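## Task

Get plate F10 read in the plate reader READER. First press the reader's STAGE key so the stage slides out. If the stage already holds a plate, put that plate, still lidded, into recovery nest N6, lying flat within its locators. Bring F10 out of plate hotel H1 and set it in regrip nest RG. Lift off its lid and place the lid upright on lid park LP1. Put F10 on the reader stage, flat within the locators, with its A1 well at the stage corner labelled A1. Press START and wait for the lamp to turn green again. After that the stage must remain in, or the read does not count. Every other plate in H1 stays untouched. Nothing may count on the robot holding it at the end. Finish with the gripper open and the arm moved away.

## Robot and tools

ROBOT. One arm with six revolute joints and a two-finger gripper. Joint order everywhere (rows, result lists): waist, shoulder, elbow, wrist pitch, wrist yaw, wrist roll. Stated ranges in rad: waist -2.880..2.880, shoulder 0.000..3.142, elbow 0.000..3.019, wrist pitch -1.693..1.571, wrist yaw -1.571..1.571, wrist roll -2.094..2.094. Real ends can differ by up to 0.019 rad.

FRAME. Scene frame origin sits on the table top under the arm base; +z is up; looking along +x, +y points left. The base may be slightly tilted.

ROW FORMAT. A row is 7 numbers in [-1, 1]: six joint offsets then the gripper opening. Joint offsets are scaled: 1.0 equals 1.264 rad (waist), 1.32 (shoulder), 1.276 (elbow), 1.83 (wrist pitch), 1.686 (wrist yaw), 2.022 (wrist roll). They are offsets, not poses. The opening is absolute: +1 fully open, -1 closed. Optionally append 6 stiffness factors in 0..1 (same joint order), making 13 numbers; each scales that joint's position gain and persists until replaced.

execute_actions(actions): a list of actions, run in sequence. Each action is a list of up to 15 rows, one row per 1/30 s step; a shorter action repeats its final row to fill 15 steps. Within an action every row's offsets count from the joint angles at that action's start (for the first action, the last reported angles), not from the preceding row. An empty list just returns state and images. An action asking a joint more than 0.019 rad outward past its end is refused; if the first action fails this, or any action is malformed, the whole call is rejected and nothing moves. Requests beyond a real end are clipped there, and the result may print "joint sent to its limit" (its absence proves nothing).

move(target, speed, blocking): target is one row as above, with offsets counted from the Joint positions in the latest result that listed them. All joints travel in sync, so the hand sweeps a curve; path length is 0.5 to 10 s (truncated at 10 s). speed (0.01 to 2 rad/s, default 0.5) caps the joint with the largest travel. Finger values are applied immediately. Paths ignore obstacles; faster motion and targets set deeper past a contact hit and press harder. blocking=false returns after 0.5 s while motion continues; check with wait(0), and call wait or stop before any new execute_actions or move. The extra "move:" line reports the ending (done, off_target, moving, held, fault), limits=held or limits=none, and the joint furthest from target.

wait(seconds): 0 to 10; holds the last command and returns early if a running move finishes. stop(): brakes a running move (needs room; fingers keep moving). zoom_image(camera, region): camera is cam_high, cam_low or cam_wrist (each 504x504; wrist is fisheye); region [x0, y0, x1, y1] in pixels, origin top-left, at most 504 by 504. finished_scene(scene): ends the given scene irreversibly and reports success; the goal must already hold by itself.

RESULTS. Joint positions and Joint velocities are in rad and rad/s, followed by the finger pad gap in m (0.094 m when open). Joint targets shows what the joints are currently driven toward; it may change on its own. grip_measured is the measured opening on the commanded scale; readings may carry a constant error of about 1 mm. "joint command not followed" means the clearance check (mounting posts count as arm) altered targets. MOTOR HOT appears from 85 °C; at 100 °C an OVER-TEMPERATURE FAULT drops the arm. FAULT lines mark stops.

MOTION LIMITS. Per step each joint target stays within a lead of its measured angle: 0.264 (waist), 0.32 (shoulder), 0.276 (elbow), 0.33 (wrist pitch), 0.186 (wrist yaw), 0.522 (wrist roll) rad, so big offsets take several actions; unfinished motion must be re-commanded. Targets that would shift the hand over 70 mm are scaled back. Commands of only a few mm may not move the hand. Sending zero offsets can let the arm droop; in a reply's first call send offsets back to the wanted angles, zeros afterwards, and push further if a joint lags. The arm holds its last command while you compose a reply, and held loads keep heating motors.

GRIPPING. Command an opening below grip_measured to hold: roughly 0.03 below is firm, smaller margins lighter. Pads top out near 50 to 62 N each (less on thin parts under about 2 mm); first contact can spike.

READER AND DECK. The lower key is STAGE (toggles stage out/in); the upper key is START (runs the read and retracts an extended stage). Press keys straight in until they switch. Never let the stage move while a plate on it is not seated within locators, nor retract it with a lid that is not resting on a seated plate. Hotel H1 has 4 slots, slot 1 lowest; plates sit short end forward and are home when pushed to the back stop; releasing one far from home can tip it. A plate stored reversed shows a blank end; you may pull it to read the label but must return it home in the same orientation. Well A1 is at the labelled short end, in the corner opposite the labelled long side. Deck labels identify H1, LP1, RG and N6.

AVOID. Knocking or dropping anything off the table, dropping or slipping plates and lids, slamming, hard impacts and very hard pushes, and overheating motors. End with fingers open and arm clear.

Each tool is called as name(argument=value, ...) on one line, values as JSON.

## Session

execute_actions(actions=[])

Scene clock: 0.00 s.
grip_measured=+1.000
Joint names: [waist, shoulder, elbow, wrist pitch, wrist yaw, wrist roll]
Joint positions: [ 1.731  1.511  0.902  0.779 -0.119  0.003  0.094]
Joint velocities: [-0.005 -0.015 -0.007 -0.012 -0.007 -0.066  0.   ]
Joint targets: [1.729 1.515 0.914 0.783 -0.119 0.003]
Joint stiffness scale: [1. 1. 1. 1. 1. 1.]

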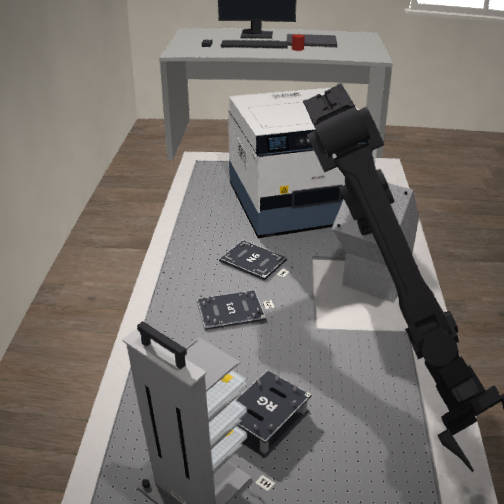

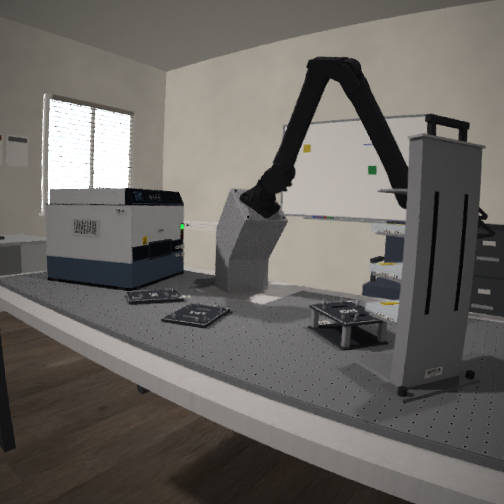

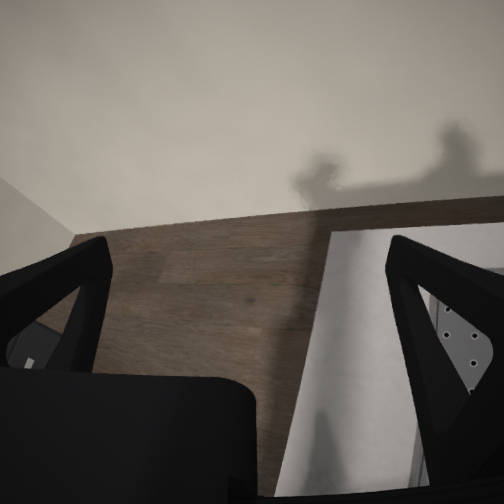

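zoom_image(camera="cam_low", region=[110, 175, 230, 295])

zoom_image(camera="cam_high", region=[220, 80, 420, 260])

zoom_image(camera="cam_high", region=[120, 310, 320, 504])

zoom_image(camera="cam_low", region=[300, 170, 500, 400])

Region (110, 175, 230, 295) of cam_low's 504x504 image, scaled by 4.200, with more detail than that image has.

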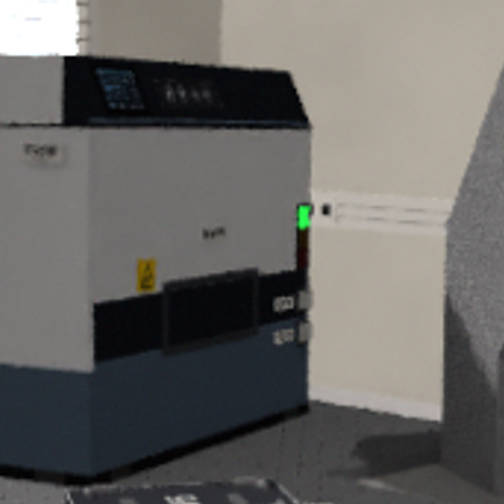

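Region (220, 80, 420, 260) of cam_high's 504x504 image, scaled by 2.520, with more detail than that image has; it fills the top 454 rows of this view, and the rest is white.

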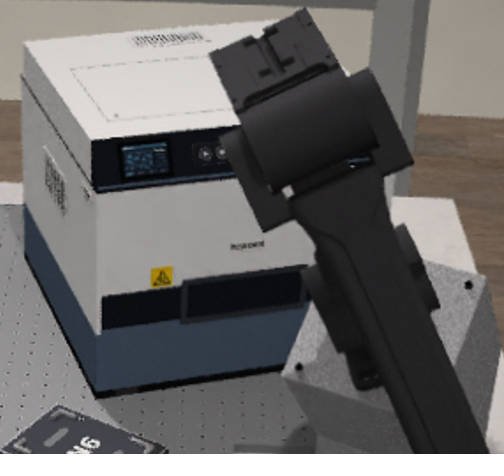

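Region (120, 310, 320, 504) of cam_high's 504x504 image, scaled by 2.520, with more detail than that image has; it fills the top 489 rows of this view, and the rest is white.

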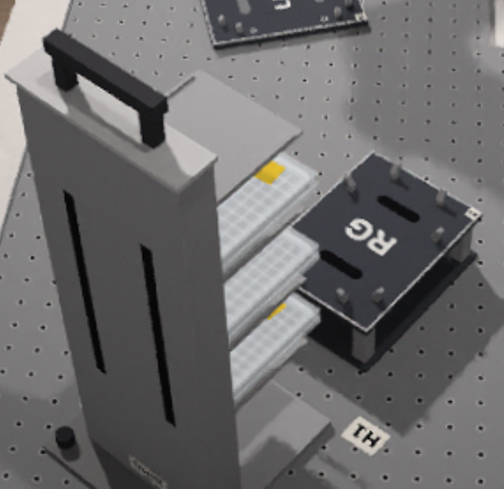

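Region (300, 170, 500, 400) of cam_low's 504x504 image, scaled by 2.191, with more detail than that image has; it fills the left 438 columns of this view, and the rest is white.

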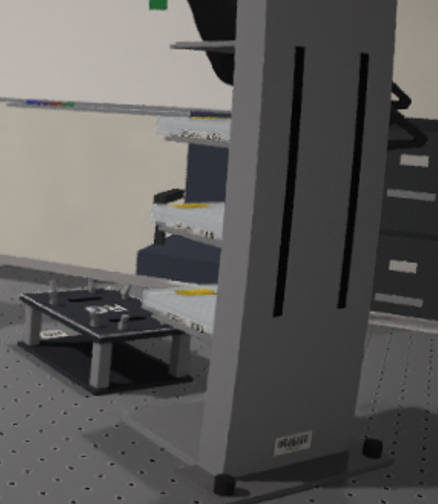

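zoom_image(camera="cam_low", region=[360, 215, 410, 245])

zoom_image(camera="cam_low", region=[360, 255, 410, 285])

zoom_image(camera="cam_low", region=[356, 295, 406, 325])

Region (360, 215, 410, 245) of cam_low's 504x504 image, scaled by 10.080, with more detail than that image has; it fills the top 302 rows of this view, and the rest is white.

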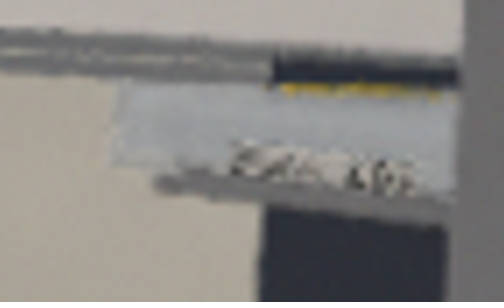

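Region (360, 255, 410, 285) of cam_low's 504x504 image, scaled by 10.080, with more detail than that image has; it fills the top 302 rows of this view, and the rest is white.

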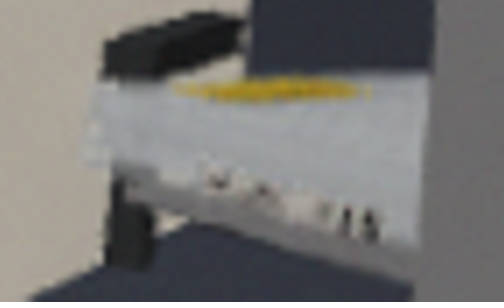

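Region (356, 295, 406, 325) of cam_low's 504x504 image, scaled by 10.080, with more detail than that image has; it fills the top 302 rows of this view, and the rest is white.

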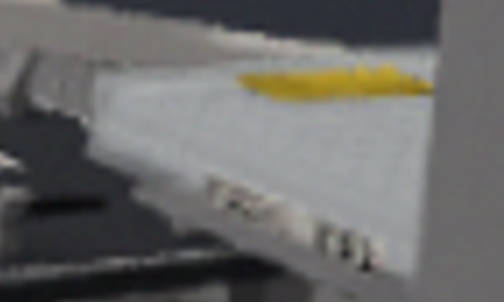

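zoom_image(camera="cam_low", region=[140, 215, 200, 280])

zoom_image(camera="cam_low", region=[110, 235, 170, 300])

zoom_image(camera="cam_high", region=[245, 170, 355, 250])

Region (140, 215, 200, 280) of cam_low's 504x504 image, scaled by 7.754, with more detail than that image has; it fills the left 465 columns of this view, and the rest is white.

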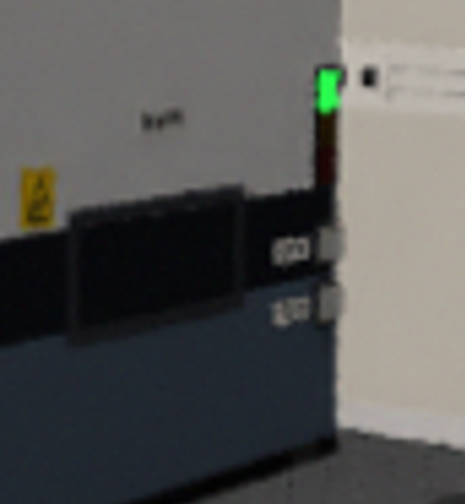

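Region (110, 235, 170, 300) of cam_low's 504x504 image, scaled by 7.754, with more detail than that image has; it fills the left 465 columns of this view, and the rest is white.

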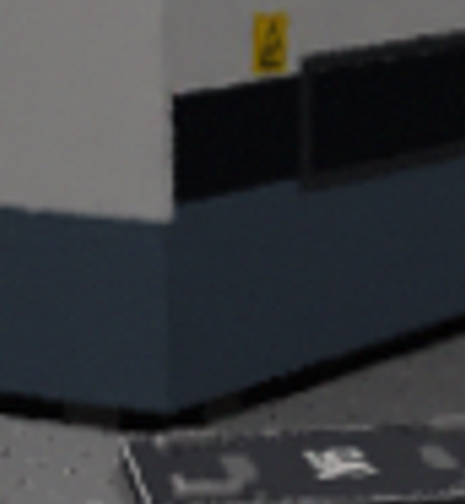

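Region (245, 170, 355, 250) of cam_high's 504x504 image, scaled by 4.582, with more detail than that image has; it fills the top 367 rows of this view, and the rest is white.

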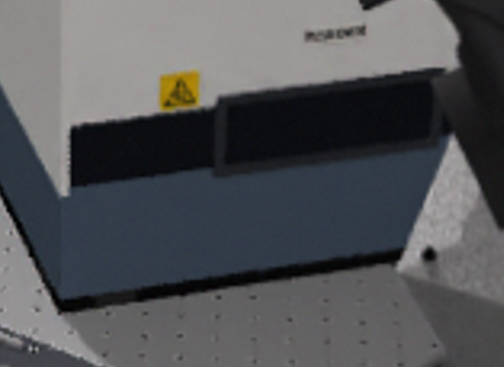

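zoom_image(camera="cam_high", region=[384, 300, 504, 480])

zoom_image(camera="cam_low", region=[200, 170, 320, 310])

Region (384, 300, 504, 480) of cam_high's 504x504 image, scaled by 2.800, with more detail than that image has.

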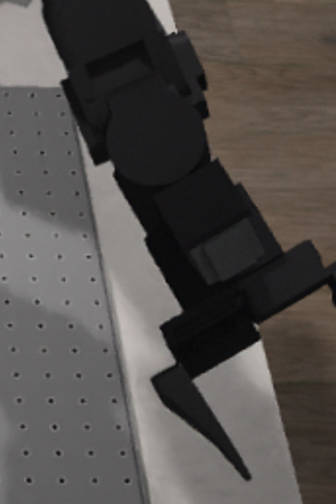

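Region (200, 170, 320, 310) of cam_low's 504x504 image, scaled by 3.600, with more detail than that image has; it fills the left 432 columns of this view, and the rest is white.

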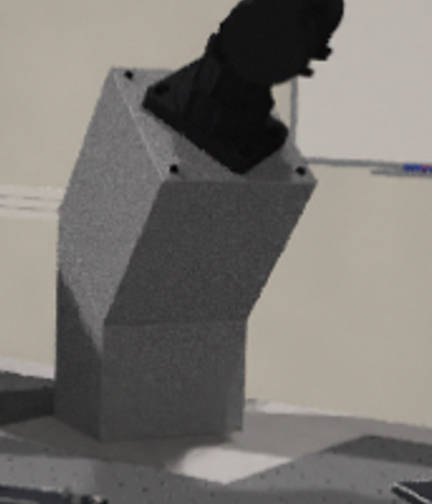

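zoom_image(camera="cam_high", region=[180, 325, 260, 405])

zoom_image(camera="cam_high", region=[195, 390, 275, 470])

zoom_image(camera="cam_low", region=[350, 175, 430, 335])

Region (180, 325, 260, 405) of cam_high's 504x504 image, scaled by 6.300, with more detail than that image has.

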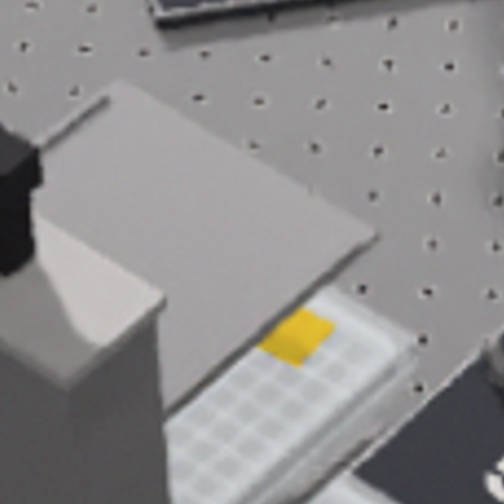

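Region (195, 390, 275, 470) of cam_high's 504x504 image, scaled by 6.300, with more detail than that image has.

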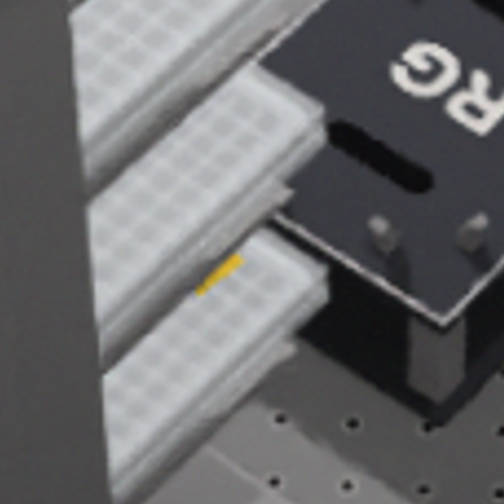

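Region (350, 175, 430, 335) of cam_low's 504x504 image, scaled by 3.150, with more detail than that image has.

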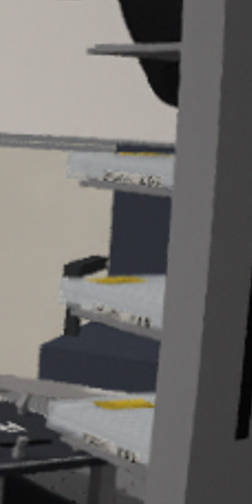

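execute_actions(actions=[[[-0.0031,-0.0030,0.0030,-0.0022,0,0,0.93],[-0.0070,-0.0120,-0.0078,-0.0057,0,0,0.87],[-0.0118,-0.0226,-0.0190,-0.0096,0,0,0.8],[-0.0139,-0.0294,-0.0322,-0.0127,0,0,0.73],[-0.0172,-0.0379,-0.0487,-0.0143,0,0,0.67],[-0.0222,-0.0481,-0.0684,-0.0162,0,0,0.6],[-0.0290,-0.0597,-0.0908,-0.0185,0,0,0.53],[-0.0378,-0.0725,-0.1156,-0.0211,0,0,0.47],[-0.0490,-0.0863,-0.1424,-0.0241,0,0,0.4],[-0.0626,-0.1009,-0.1706,-0.0273,0,0,0.33],[-0.0787,-0.1160,-0.1999,-0.0309,0,0,0.27],[-0.0975,-0.1314,-0.2297,-0.0348,0,0,0.2],[-0.1190,-0.1468,-0.2594,-0.0390,0,0,0.13],[-0.1432,-0.1619,-0.2887,-0.0434,0,0,0.07],[-0.1700,-0.1765,-0.3169,-0.0481,0,0,0]],
[[-0.0834,-0.0556,-0.0815,-0.0233,0,0,-0.07],[-0.1153,-0.0684,-0.1063,-0.0285,0,0,-0.13],[-0.1494,-0.0800,-0.1287,-0.0339,0,0,-0.2],[-0.1856,-0.0902,-0.1484,-0.0396,0,0,-0.27],[-0.2236,-0.0987,-0.1649,-0.0454,0,0,-0.33],[-0.2632,-0.1055,-0.1781,-0.0514,0,0,-0.4],[-0.3041,-0.1105,-0.1877,-0.0576,0,0,-0.47],[-0.3461,-0.1135,-0.1935,-0.0639,0,0,-0.53],[-0.3886,-0.1145,-0.1955,-0.0704,0,0,-0.6],[-0.4316,-0.1145,-0.1955,-0.0770,0,0,-0.67],[-0.4745,-0.1145,-0.1955,-0.0836,0,0,-0.73],[-0.5175,-0.108,-0.193,-0.0904,0,0,-0.8],[-0.5605,-0.101,-0.191,-0.0972,0,0,-0.85],[-0.6035,-0.095,-0.189,-0.1040,0,0,-0.9],[-0.6464,-0.089,-0.187,-0.1108,0,0,-0.93]],
[[-0.1263,0.0134,0.007,-0.0293,-0.0012,0.0011,-0.95],[-0.1693,0.0151,0.007,-0.0361,-0.0026,0.0044,-0.97],[-0.2123,0.0178,0.007,-0.0429,-0.0044,0.0098,-0.98],[-0.2553,0.0216,0.007,-0.0497,-0.0055,0.0170,-1],[-0.2982,0.0265,0.007,-0.0563,-0.0069,0.0258,-1],[-0.3412,0.0324,0.007,-0.0629,-0.0085,0.0356,-1],[-0.3842,0.0394,0.007,-0.0694,-0.0105,0.0461,-1],[-0.4272,0.0473,0.007,-0.0757,-0.0128,0.0569,-1],[-0.4702,0.0563,0.007,-0.0819,-0.0153,0.0674,-1],[-0.5131,0.0663,0.007,-0.0879,-0.0181,0.0773,-1],[-0.5561,0.0771,0.007,-0.0937,-0.0212,0.0860,-1],[-0.5991,0.0889,0.007,-0.0994,-0.0246,0.0932,-1],[-0.6421,0.1015,0.007,-0.1048,-0.0282,0.0986,-1],[-0.6850,0.1150,0.007,-0.1100,-0.0320,0.1019,-1],[-0.7280,0.1293,0.007,-0.1150,-0.0361,0.1030,-1]],
[[-0.1263,0.0543,0.007,-0.0239,-0.0105,0.024,-1],[-0.1693,0.0701,0.007,-0.0284,-0.0150,0.024,-1],[-0.2123,0.0865,0.007,-0.0325,-0.0197,0.024,-1],[-0.2553,0.1035,0.007,-0.0364,-0.0246,0.024,-1],[-0.2982,0.1210,0.007,-0.0400,-0.0297,0.024,-1],[-0.3412,0.1391,0.007,-0.0433,-0.0349,0.024,-1],[-0.3842,0.1577,0.007,-0.0462,-0.0402,0.024,-1],[-0.4272,0.1766,0.007,-0.0488,-0.0457,0.024,-1],[-0.4702,0.1959,0.007,-0.0511,-0.0512,0.024,-1],[-0.5131,0.2155,0.007,-0.0531,-0.0569,0.024,-1],[-0.5561,0.2353,0.007,-0.0547,-0.0627,0.024,-1],[-0.5991,0.2553,0.007,-0.0559,-0.0685,0.024,-1],[-0.6421,0.2754,0.007,-0.0568,-0.0743,0.024,-1],[-0.6850,0.2956,0.007,-0.0573,-0.0802,0.024,-1],[-0.7280,0.3158,0.007,-0.0575,-0.0862,0.024,-1]],
[[-0.1263,0.0714,0.007,-0.008,-0.0136,0.004,-1],[-0.1693,0.0914,0.007,-0.006,-0.0195,0.004,-1],[-0.2123,0.1112,0.007,-0.004,-0.0254,0.004,-1],[-0.2553,0.1308,0.007,-0.002,-0.0312,0.004,-1],[-0.2982,0.1501,0.007,0,-0.0370,0.004,-1],[-0.3412,0.1690,0.007,0,-0.0426,0.004,-1],[-0.3837,0.1876,0.007,0,-0.0482,0.004,-1],[-0.4257,0.2056,0.007,0,-0.0537,0.004,-1],[-0.4666,0.2232,0.007,0,-0.0590,0.004,-1],[-0.5062,0.2402,0.007,0,-0.0642,0.004,-1],[-0.5442,0.2566,0.007,0,-0.0693,0.004,-1],[-0.5804,0.2724,0.007,0,-0.0741,0.004,-1],[-0.6145,0.2874,0.007,0,-0.0788,0.004,-1],[-0.6464,0.3017,0.007,0,-0.0833,0.004,-1],[-0.6758,0.3151,0.007,0,-0.0876,0.004,-1]],
[[-0.0888,0.0519,0.007,0,-0.0105,0.002,-1],[-0.1130,0.0636,0.007,0,-0.0143,0.002,-1],[-0.1345,0.0745,0.007,0,-0.0179,0.002,-1],[-0.1533,0.0845,0.007,0,-0.0213,0.002,-1],[-0.1694,0.0934,0.007,0,-0.0244,0.002,-1],[-0.1830,0.1014,0.007,0,-0.0272,0.002,-1],[-0.1941,0.1084,0.007,0,-0.0298,0.002,-1],[-0.2030,0.1143,0.007,0,-0.0320,0.002,-1],[-0.2098,0.1192,0.007,0,-0.0340,0.002,-1],[-0.2147,0.1230,0.007,0,-0.0357,0.002,-1],[-0.2181,0.1257,0.007,0,-0.0371,0.002,-1],[-0.2201,0.1275,0.007,0,-0.0381,0.002,-1],[-0.2212,0.1285,0.007,0,-0.0389,0.002,-1],[-0.2216,0.1290,0.007,0,-0.0394,0.002,-1],[-0.2217,0.1290,0.007,0,-0.0395,0.002,-1]]])

Scene clock: 123.00 s.
grip_measured=-0.988
Joint names: [waist, shoulder, elbow, wrist pitch, wrist yaw, wrist roll]
Joint positions: [-1.836  2.193  0.329  0.319 -0.5    0.192  0.001]
Joint velocities: [-0.005 -0.005  0.007  0.002 -0.022 -0.081  0.001]
Joint targets: [-1.846 2.212 0.338 0.319 -0.506 0.196]
Joint stiffness scale: [1. 1. 1. 1. 1. 1.]

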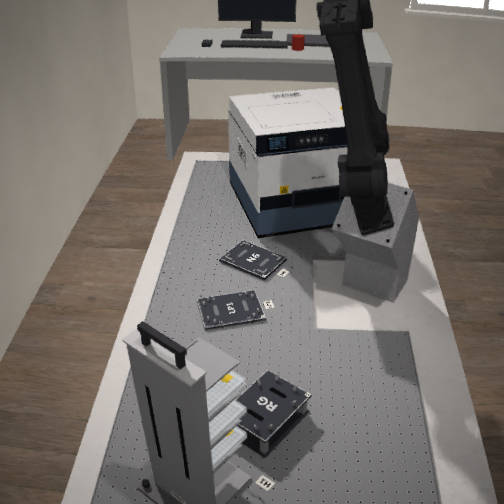

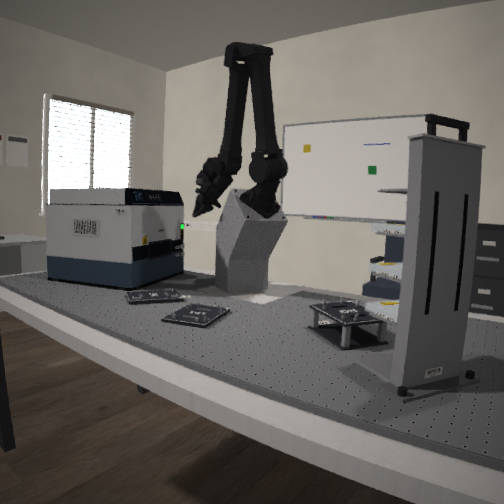

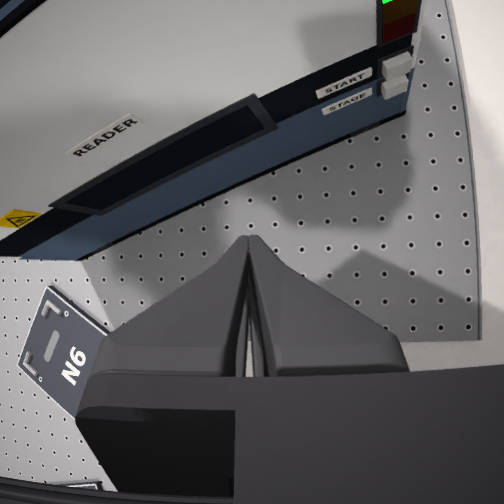

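execute_actions(actions=[])

Scene clock: 142.77 s.
grip_measured=-0.988
Joint names: [waist, shoulder, elbow, wrist pitch, wrist yaw, wrist roll]
Joint positions: [-1.836  2.193  0.329  0.319 -0.501  0.192  0.001]
Joint velocities: [-0.015 -0.005  0.017 -0.012 -0.037  0.022 -0.001]
Joint targets: [-1.846 2.212 0.338 0.319 -0.506 0.196]
Joint stiffness scale: [1. 1. 1. 1. 1. 1.]

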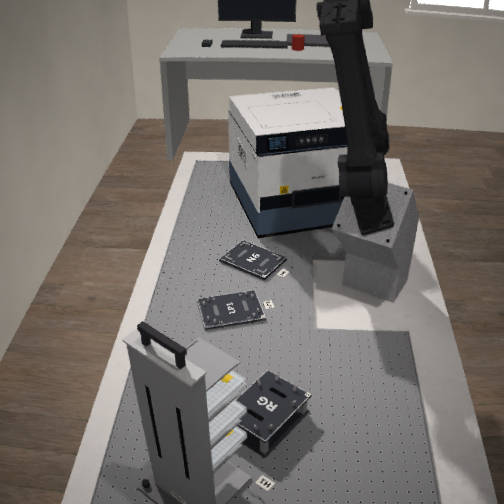

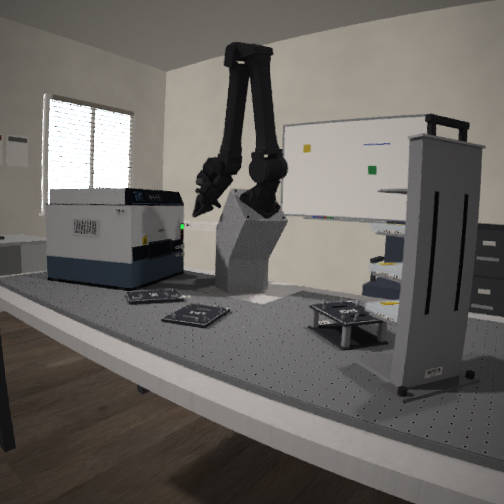

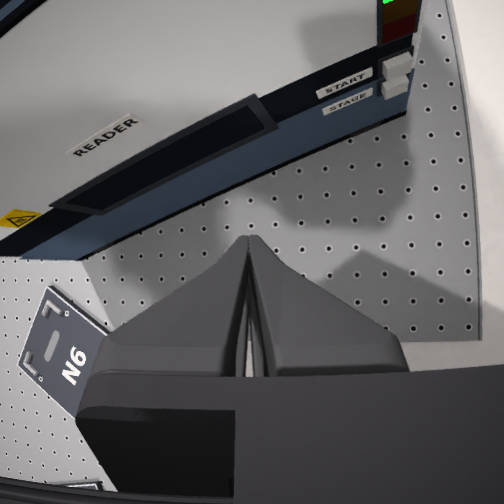

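move(target=[-0.0795, 0.5912, 0.2837, 0.2129, -0.0109, 0.0094, -1], speed=1.2)

Scene clock: 186.60 s.
grip_measured=-0.988
Joint names: [waist, shoulder, elbow, wrist pitch, wrist yaw, wrist roll]
Joint positions: [-1.926  2.968  0.682  0.682 -0.515  0.2    0.001]
Joint velocities: [-0.015  0.005 -0.012 -0.002  0.051 -0.037 -0.   ]
Joint targets: [-1.937 2.973 0.691 0.709 -0.520 0.211]
Joint stiffness scale: [1. 1. 1. 1. 1. 1.]
move: off_target; limits=none; farthest joint: the wrist pitch, 0.027 radians from its target (0.389 radians at the start)

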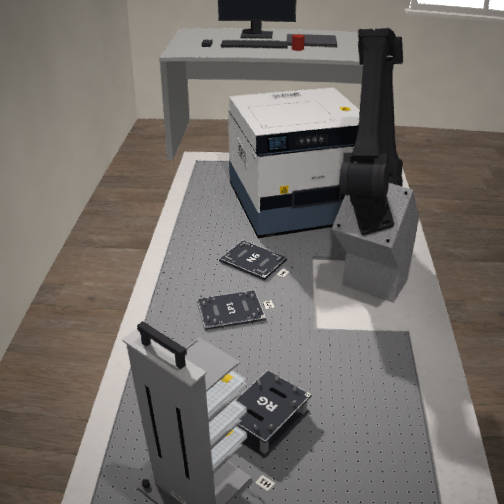

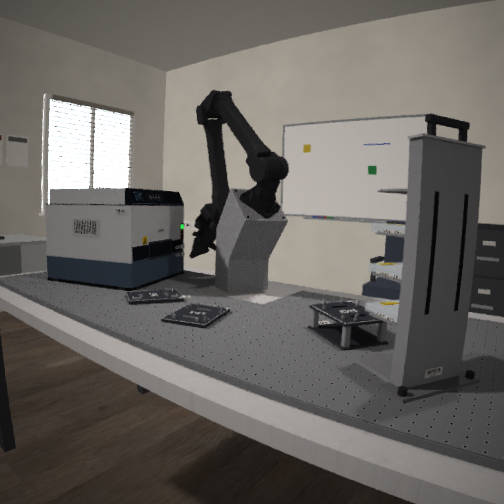

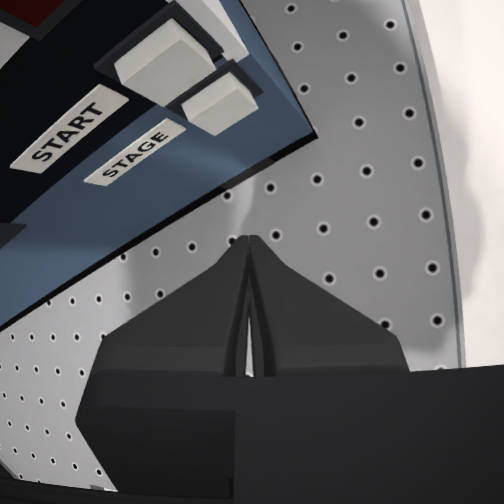

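zoom_image(camera="cam_wrist", region=[90, 0, 330, 160])

wait(seconds=0)

Region (90, 0, 330, 160) of cam_wrist's 504x504 image, scaled by 2.100, with more detail than that image has.

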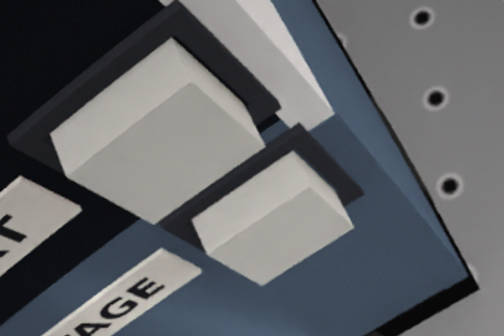

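Scene clock: 188.87 s.
grip_measured=-0.988
Joint names: [waist, shoulder, elbow, wrist pitch, wrist yaw, wrist roll]
Joint positions: [-1.926  2.968  0.682  0.682 -0.515  0.2    0.001]
Joint velocities: [-0.015  0.005 -0.022  0.007 -0.007 -0.051 -0.001]
Joint targets: [-1.937 2.973 0.691 0.709 -0.520 0.211]
Joint stiffness scale: [1. 1. 1. 1. 1. 1.]

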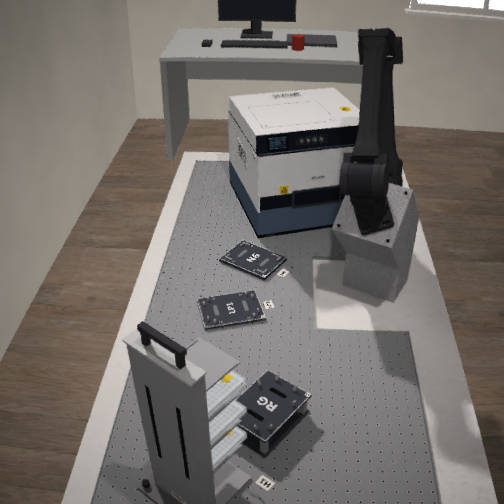

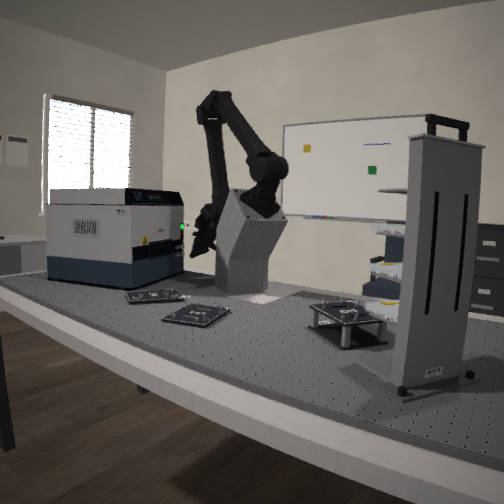

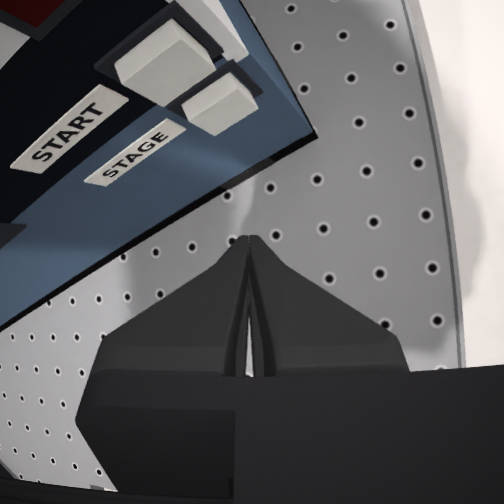

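execute_actions(actions=[[[0.0,0.0035,0.008,0.0148,-0.003,0.0054,-1],[0.0088,0.0028,0.0106,0.0148,-0.003,0.0054,-1],[0.0118,0.0016,0.0149,0.0148,-0.003,0.0054,-1],[0.0156,0.0,0.0205,0.0148,-0.003,0.0054,-1],[0.0201,-0.0018,0.0269,0.0148,-0.003,0.0054,-1],[0.0249,-0.0038,0.0339,0.0148,-0.003,0.0054,-1],[0.0297,-0.0057,0.0408,0.0148,-0.003,0.0054,-1],[0.0342,-0.0076,0.0473,0.0148,-0.003,0.0054,-1],[0.0381,-0.0091,0.0529,0.0148,-0.003,0.0054,-1],[0.041,-0.0103,0.0571,0.0148,-0.003,0.0054,-1],[0.0429,-0.0111,0.0598,0.0148,-0.003,0.0054,-1],[0.0435,-0.0114,0.0607,0.0148,-0.003,0.0054,-1]]])

wait(seconds=0)

Scene clock: 260.93 s.
grip_measured=-0.988
Joint names: [waist, shoulder, elbow, wrist pitch, wrist yaw, wrist roll]
Joint positions: [-1.881  2.968  0.755  0.683 -0.516  0.201  0.001]
Joint velocities: [-0.015 -0.015  0.002 -0.007  0.022  0.007 -0.002]
Joint targets: [-1.872 2.953 0.760 0.708 -0.520 0.211]
Joint stiffness scale: [1. 1. 1. 1. 1. 1.]

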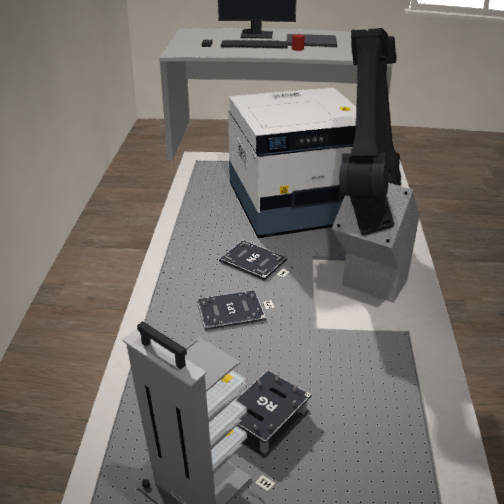

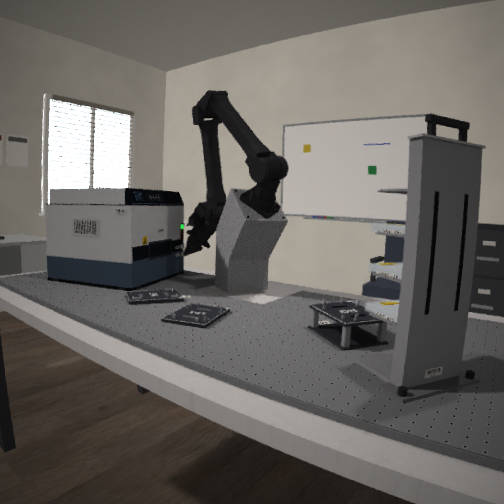

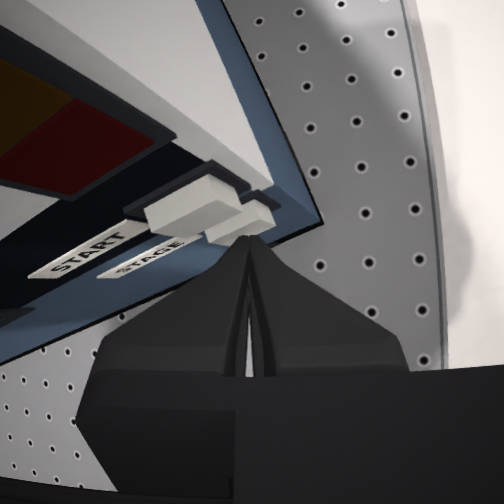

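Scene clock: 260.93 s.
grip_measured=-0.988
Joint names: [waist, shoulder, elbow, wrist pitch, wrist yaw, wrist roll]
Joint positions: [-1.881  2.968  0.755  0.683 -0.516  0.201  0.001]
Joint velocities: [-0.015 -0.015  0.002 -0.007  0.022  0.007 -0.002]
Joint targets: [-1.872 2.953 0.760 0.708 -0.520 0.211]
Joint stiffness scale: [1. 1. 1. 1. 1. 1.]

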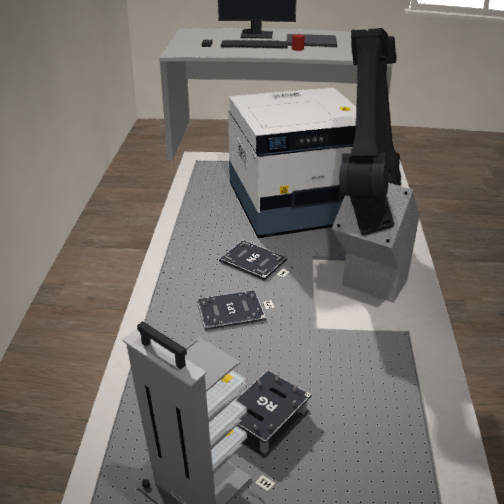

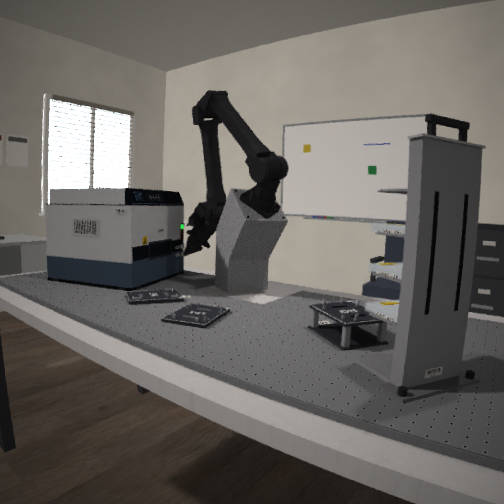

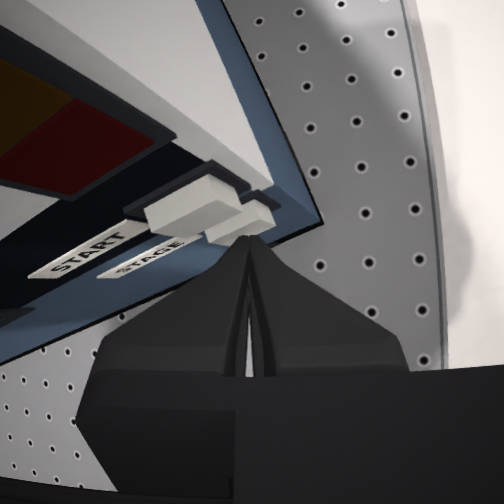

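wait(seconds=0)

zoom_image(camera="cam_wrist", region=[130, 160, 310, 280])

Scene clock: 263.60 s.
grip_measured=-0.988
Joint names: [waist, shoulder, elbow, wrist pitch, wrist yaw, wrist roll]
Joint positions: [-1.881  2.968  0.755  0.683 -0.516  0.201  0.001]
Joint velocities: [-0.024  0.005 -0.002 -0.002 -0.037 -0.037  0.   ]
Joint targets: [-1.872 2.953 0.760 0.708 -0.520 0.211]
Joint stiffness scale: [1. 1. 1. 1. 1. 1.]

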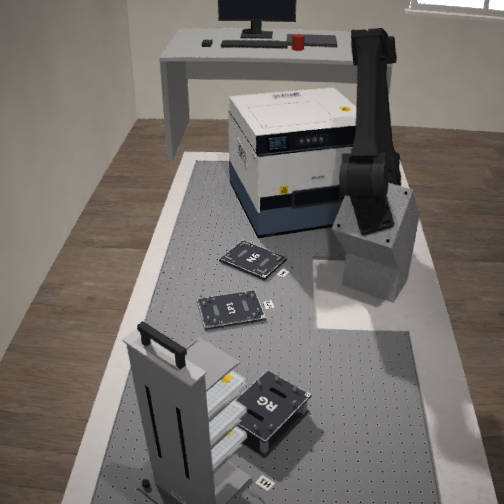

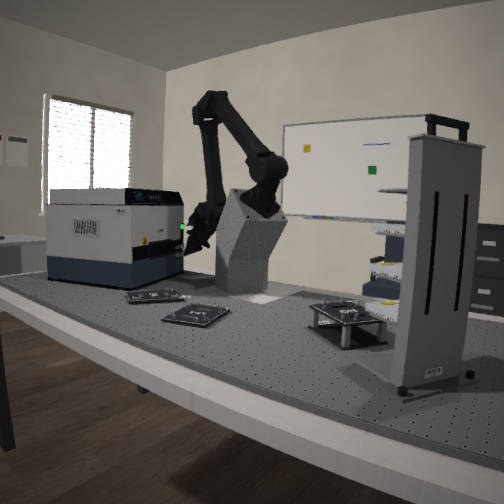

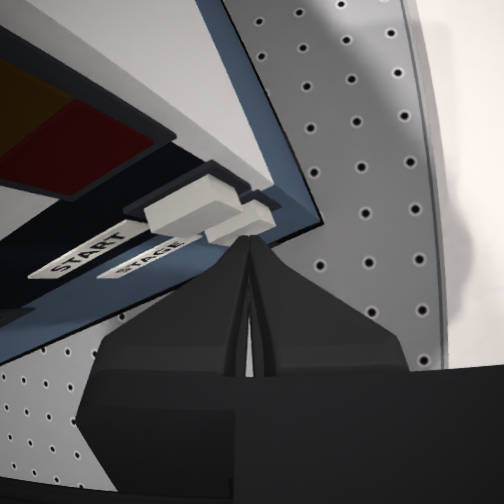

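Region (130, 160, 310, 280) of cam_wrist's 504x504 image, scaled by 2.800, with more detail than that image has.

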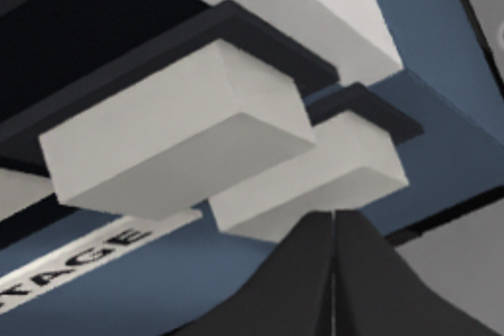

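execute_actions(actions=[[[0.0085,-0.0123,0.0065,0.015,-0.0024,0.005,-1],[0.0099,-0.0133,0.0091,0.0163,-0.0024,0.005,-1],[0.0113,-0.0142,0.0118,0.0177,-0.0024,0.005,-1],[0.0127,-0.0152,0.0144,0.0191,-0.0024,0.005,-1],[0.014,-0.0161,0.017,0.0204,-0.0024,0.005,-1],[0.0154,-0.017,0.0196,0.0218,-0.0024,0.005,-1],[0.0168,-0.018,0.0222,0.0232,-0.0024,0.005,-1],[0.0182,-0.0189,0.0248,0.0245,-0.0024,0.005,-1],[0.0196,-0.0199,0.0274,0.0259,-0.0024,0.005,-1],[0.021,-0.0208,0.03,0.0273,-0.0024,0.005,-1],[0.0224,-0.0218,0.0327,0.0286,-0.0024,0.005,-1],[0.0237,-0.0227,0.0353,0.03,-0.0024,0.005,-1]]])

Scene clock: 277.23 s.
grip_measured=-0.989
Joint names: [waist, shoulder, elbow, wrist pitch, wrist yaw, wrist roll]
Joint positions: [-1.867  2.968  0.763  0.688 -0.515  0.201  0.001]
Joint velocities: [-0.005 -0.005  0.002  0.017  0.022  0.007  0.001]
Joint targets: [-1.851 2.938 0.800 0.738 -0.520 0.211]
Joint stiffness scale: [1. 1. 1. 1. 1. 1.]

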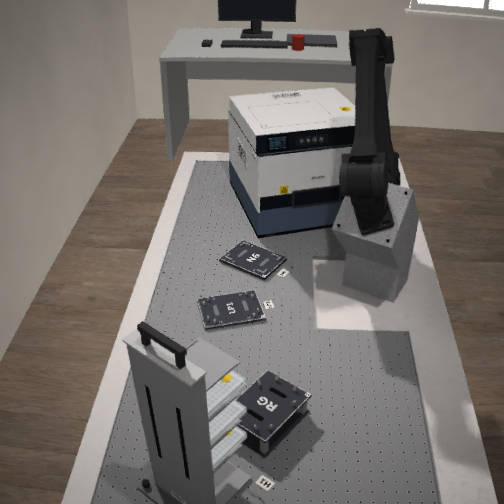

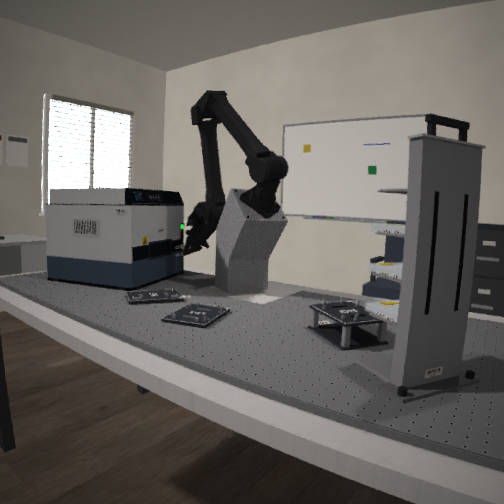

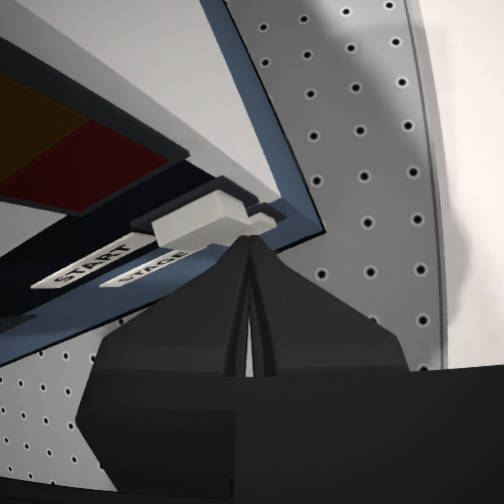

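wait(seconds=0)

Scene clock: 278.50 s.
grip_measured=-0.989
Joint names: [waist, shoulder, elbow, wrist pitch, wrist yaw, wrist roll]
Joint positions: [-1.867  2.968  0.763  0.688 -0.515  0.201  0.001]
Joint velocities: [-0.005 -0.005 -0.012  0.002  0.007  0.007 -0.001]
Joint targets: [-1.851 2.938 0.800 0.738 -0.520 0.211]
Joint stiffness scale: [1. 1. 1. 1. 1. 1.]

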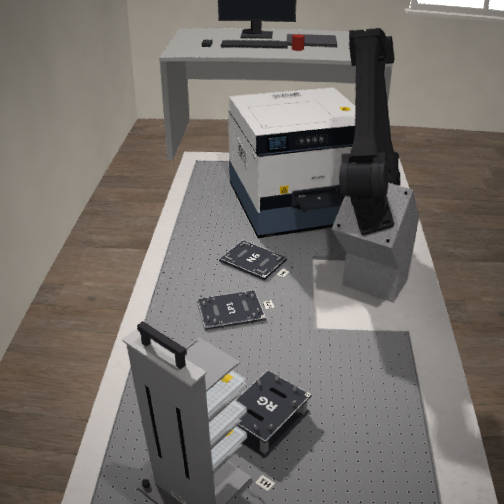

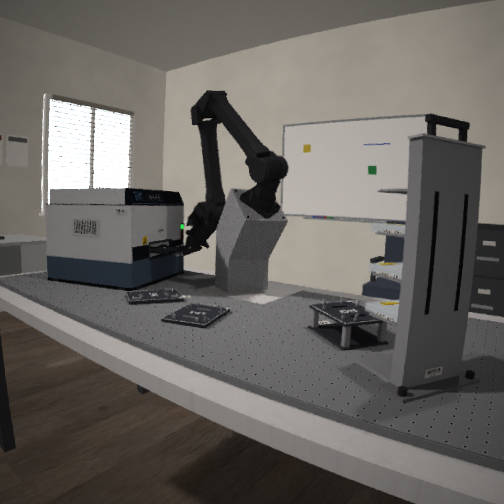

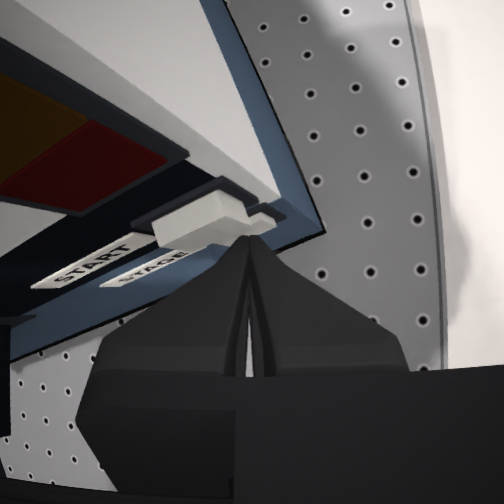

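wait(seconds=0)

zoom_image(camera="cam_high", region=[270, 170, 370, 250])

zoom_image(camera="cam_low", region=[130, 210, 250, 290])

Scene clock: 285.77 s.
grip_measured=-0.989
Joint names: [waist, shoulder, elbow, wrist pitch, wrist yaw, wrist roll]
Joint positions: [-1.867  2.968  0.763  0.688 -0.515  0.201  0.001]
Joint velocities: [-0.015 -0.005  0.002 -0.007 -0.007 -0.007 -0.001]
Joint targets: [-1.851 2.938 0.800 0.738 -0.520 0.211]
Joint stiffness scale: [1. 1. 1. 1. 1. 1.]

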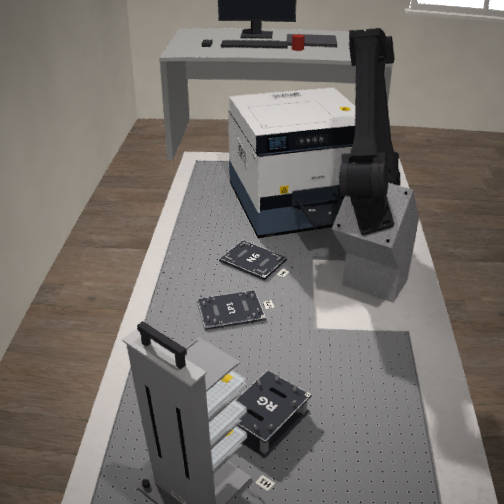

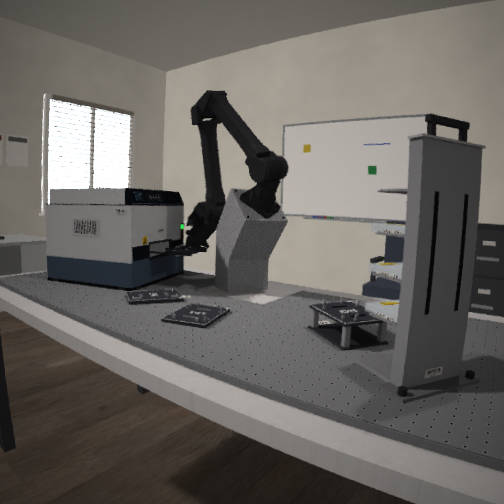

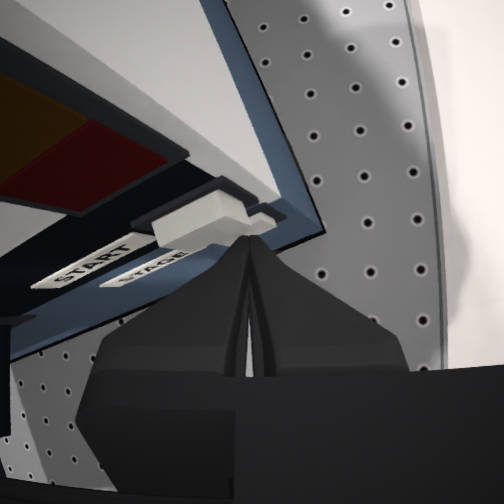

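Region (270, 170, 370, 250) of cam_high's 504x504 image, scaled by 5.040, with more detail than that image has; it fills the top 403 rows of this view, and the rest is white.

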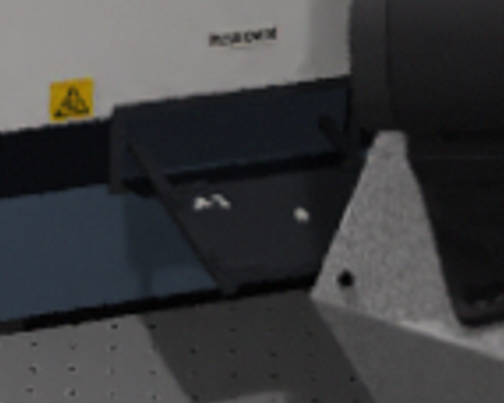

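Region (130, 210, 250, 290) of cam_low's 504x504 image, scaled by 4.200, with more detail than that image has.

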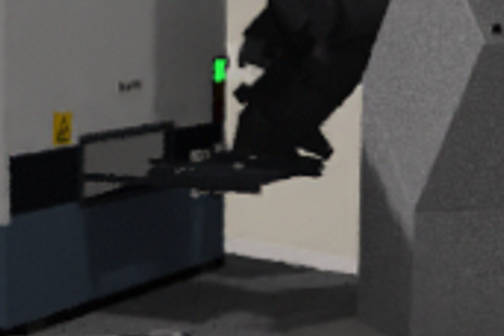

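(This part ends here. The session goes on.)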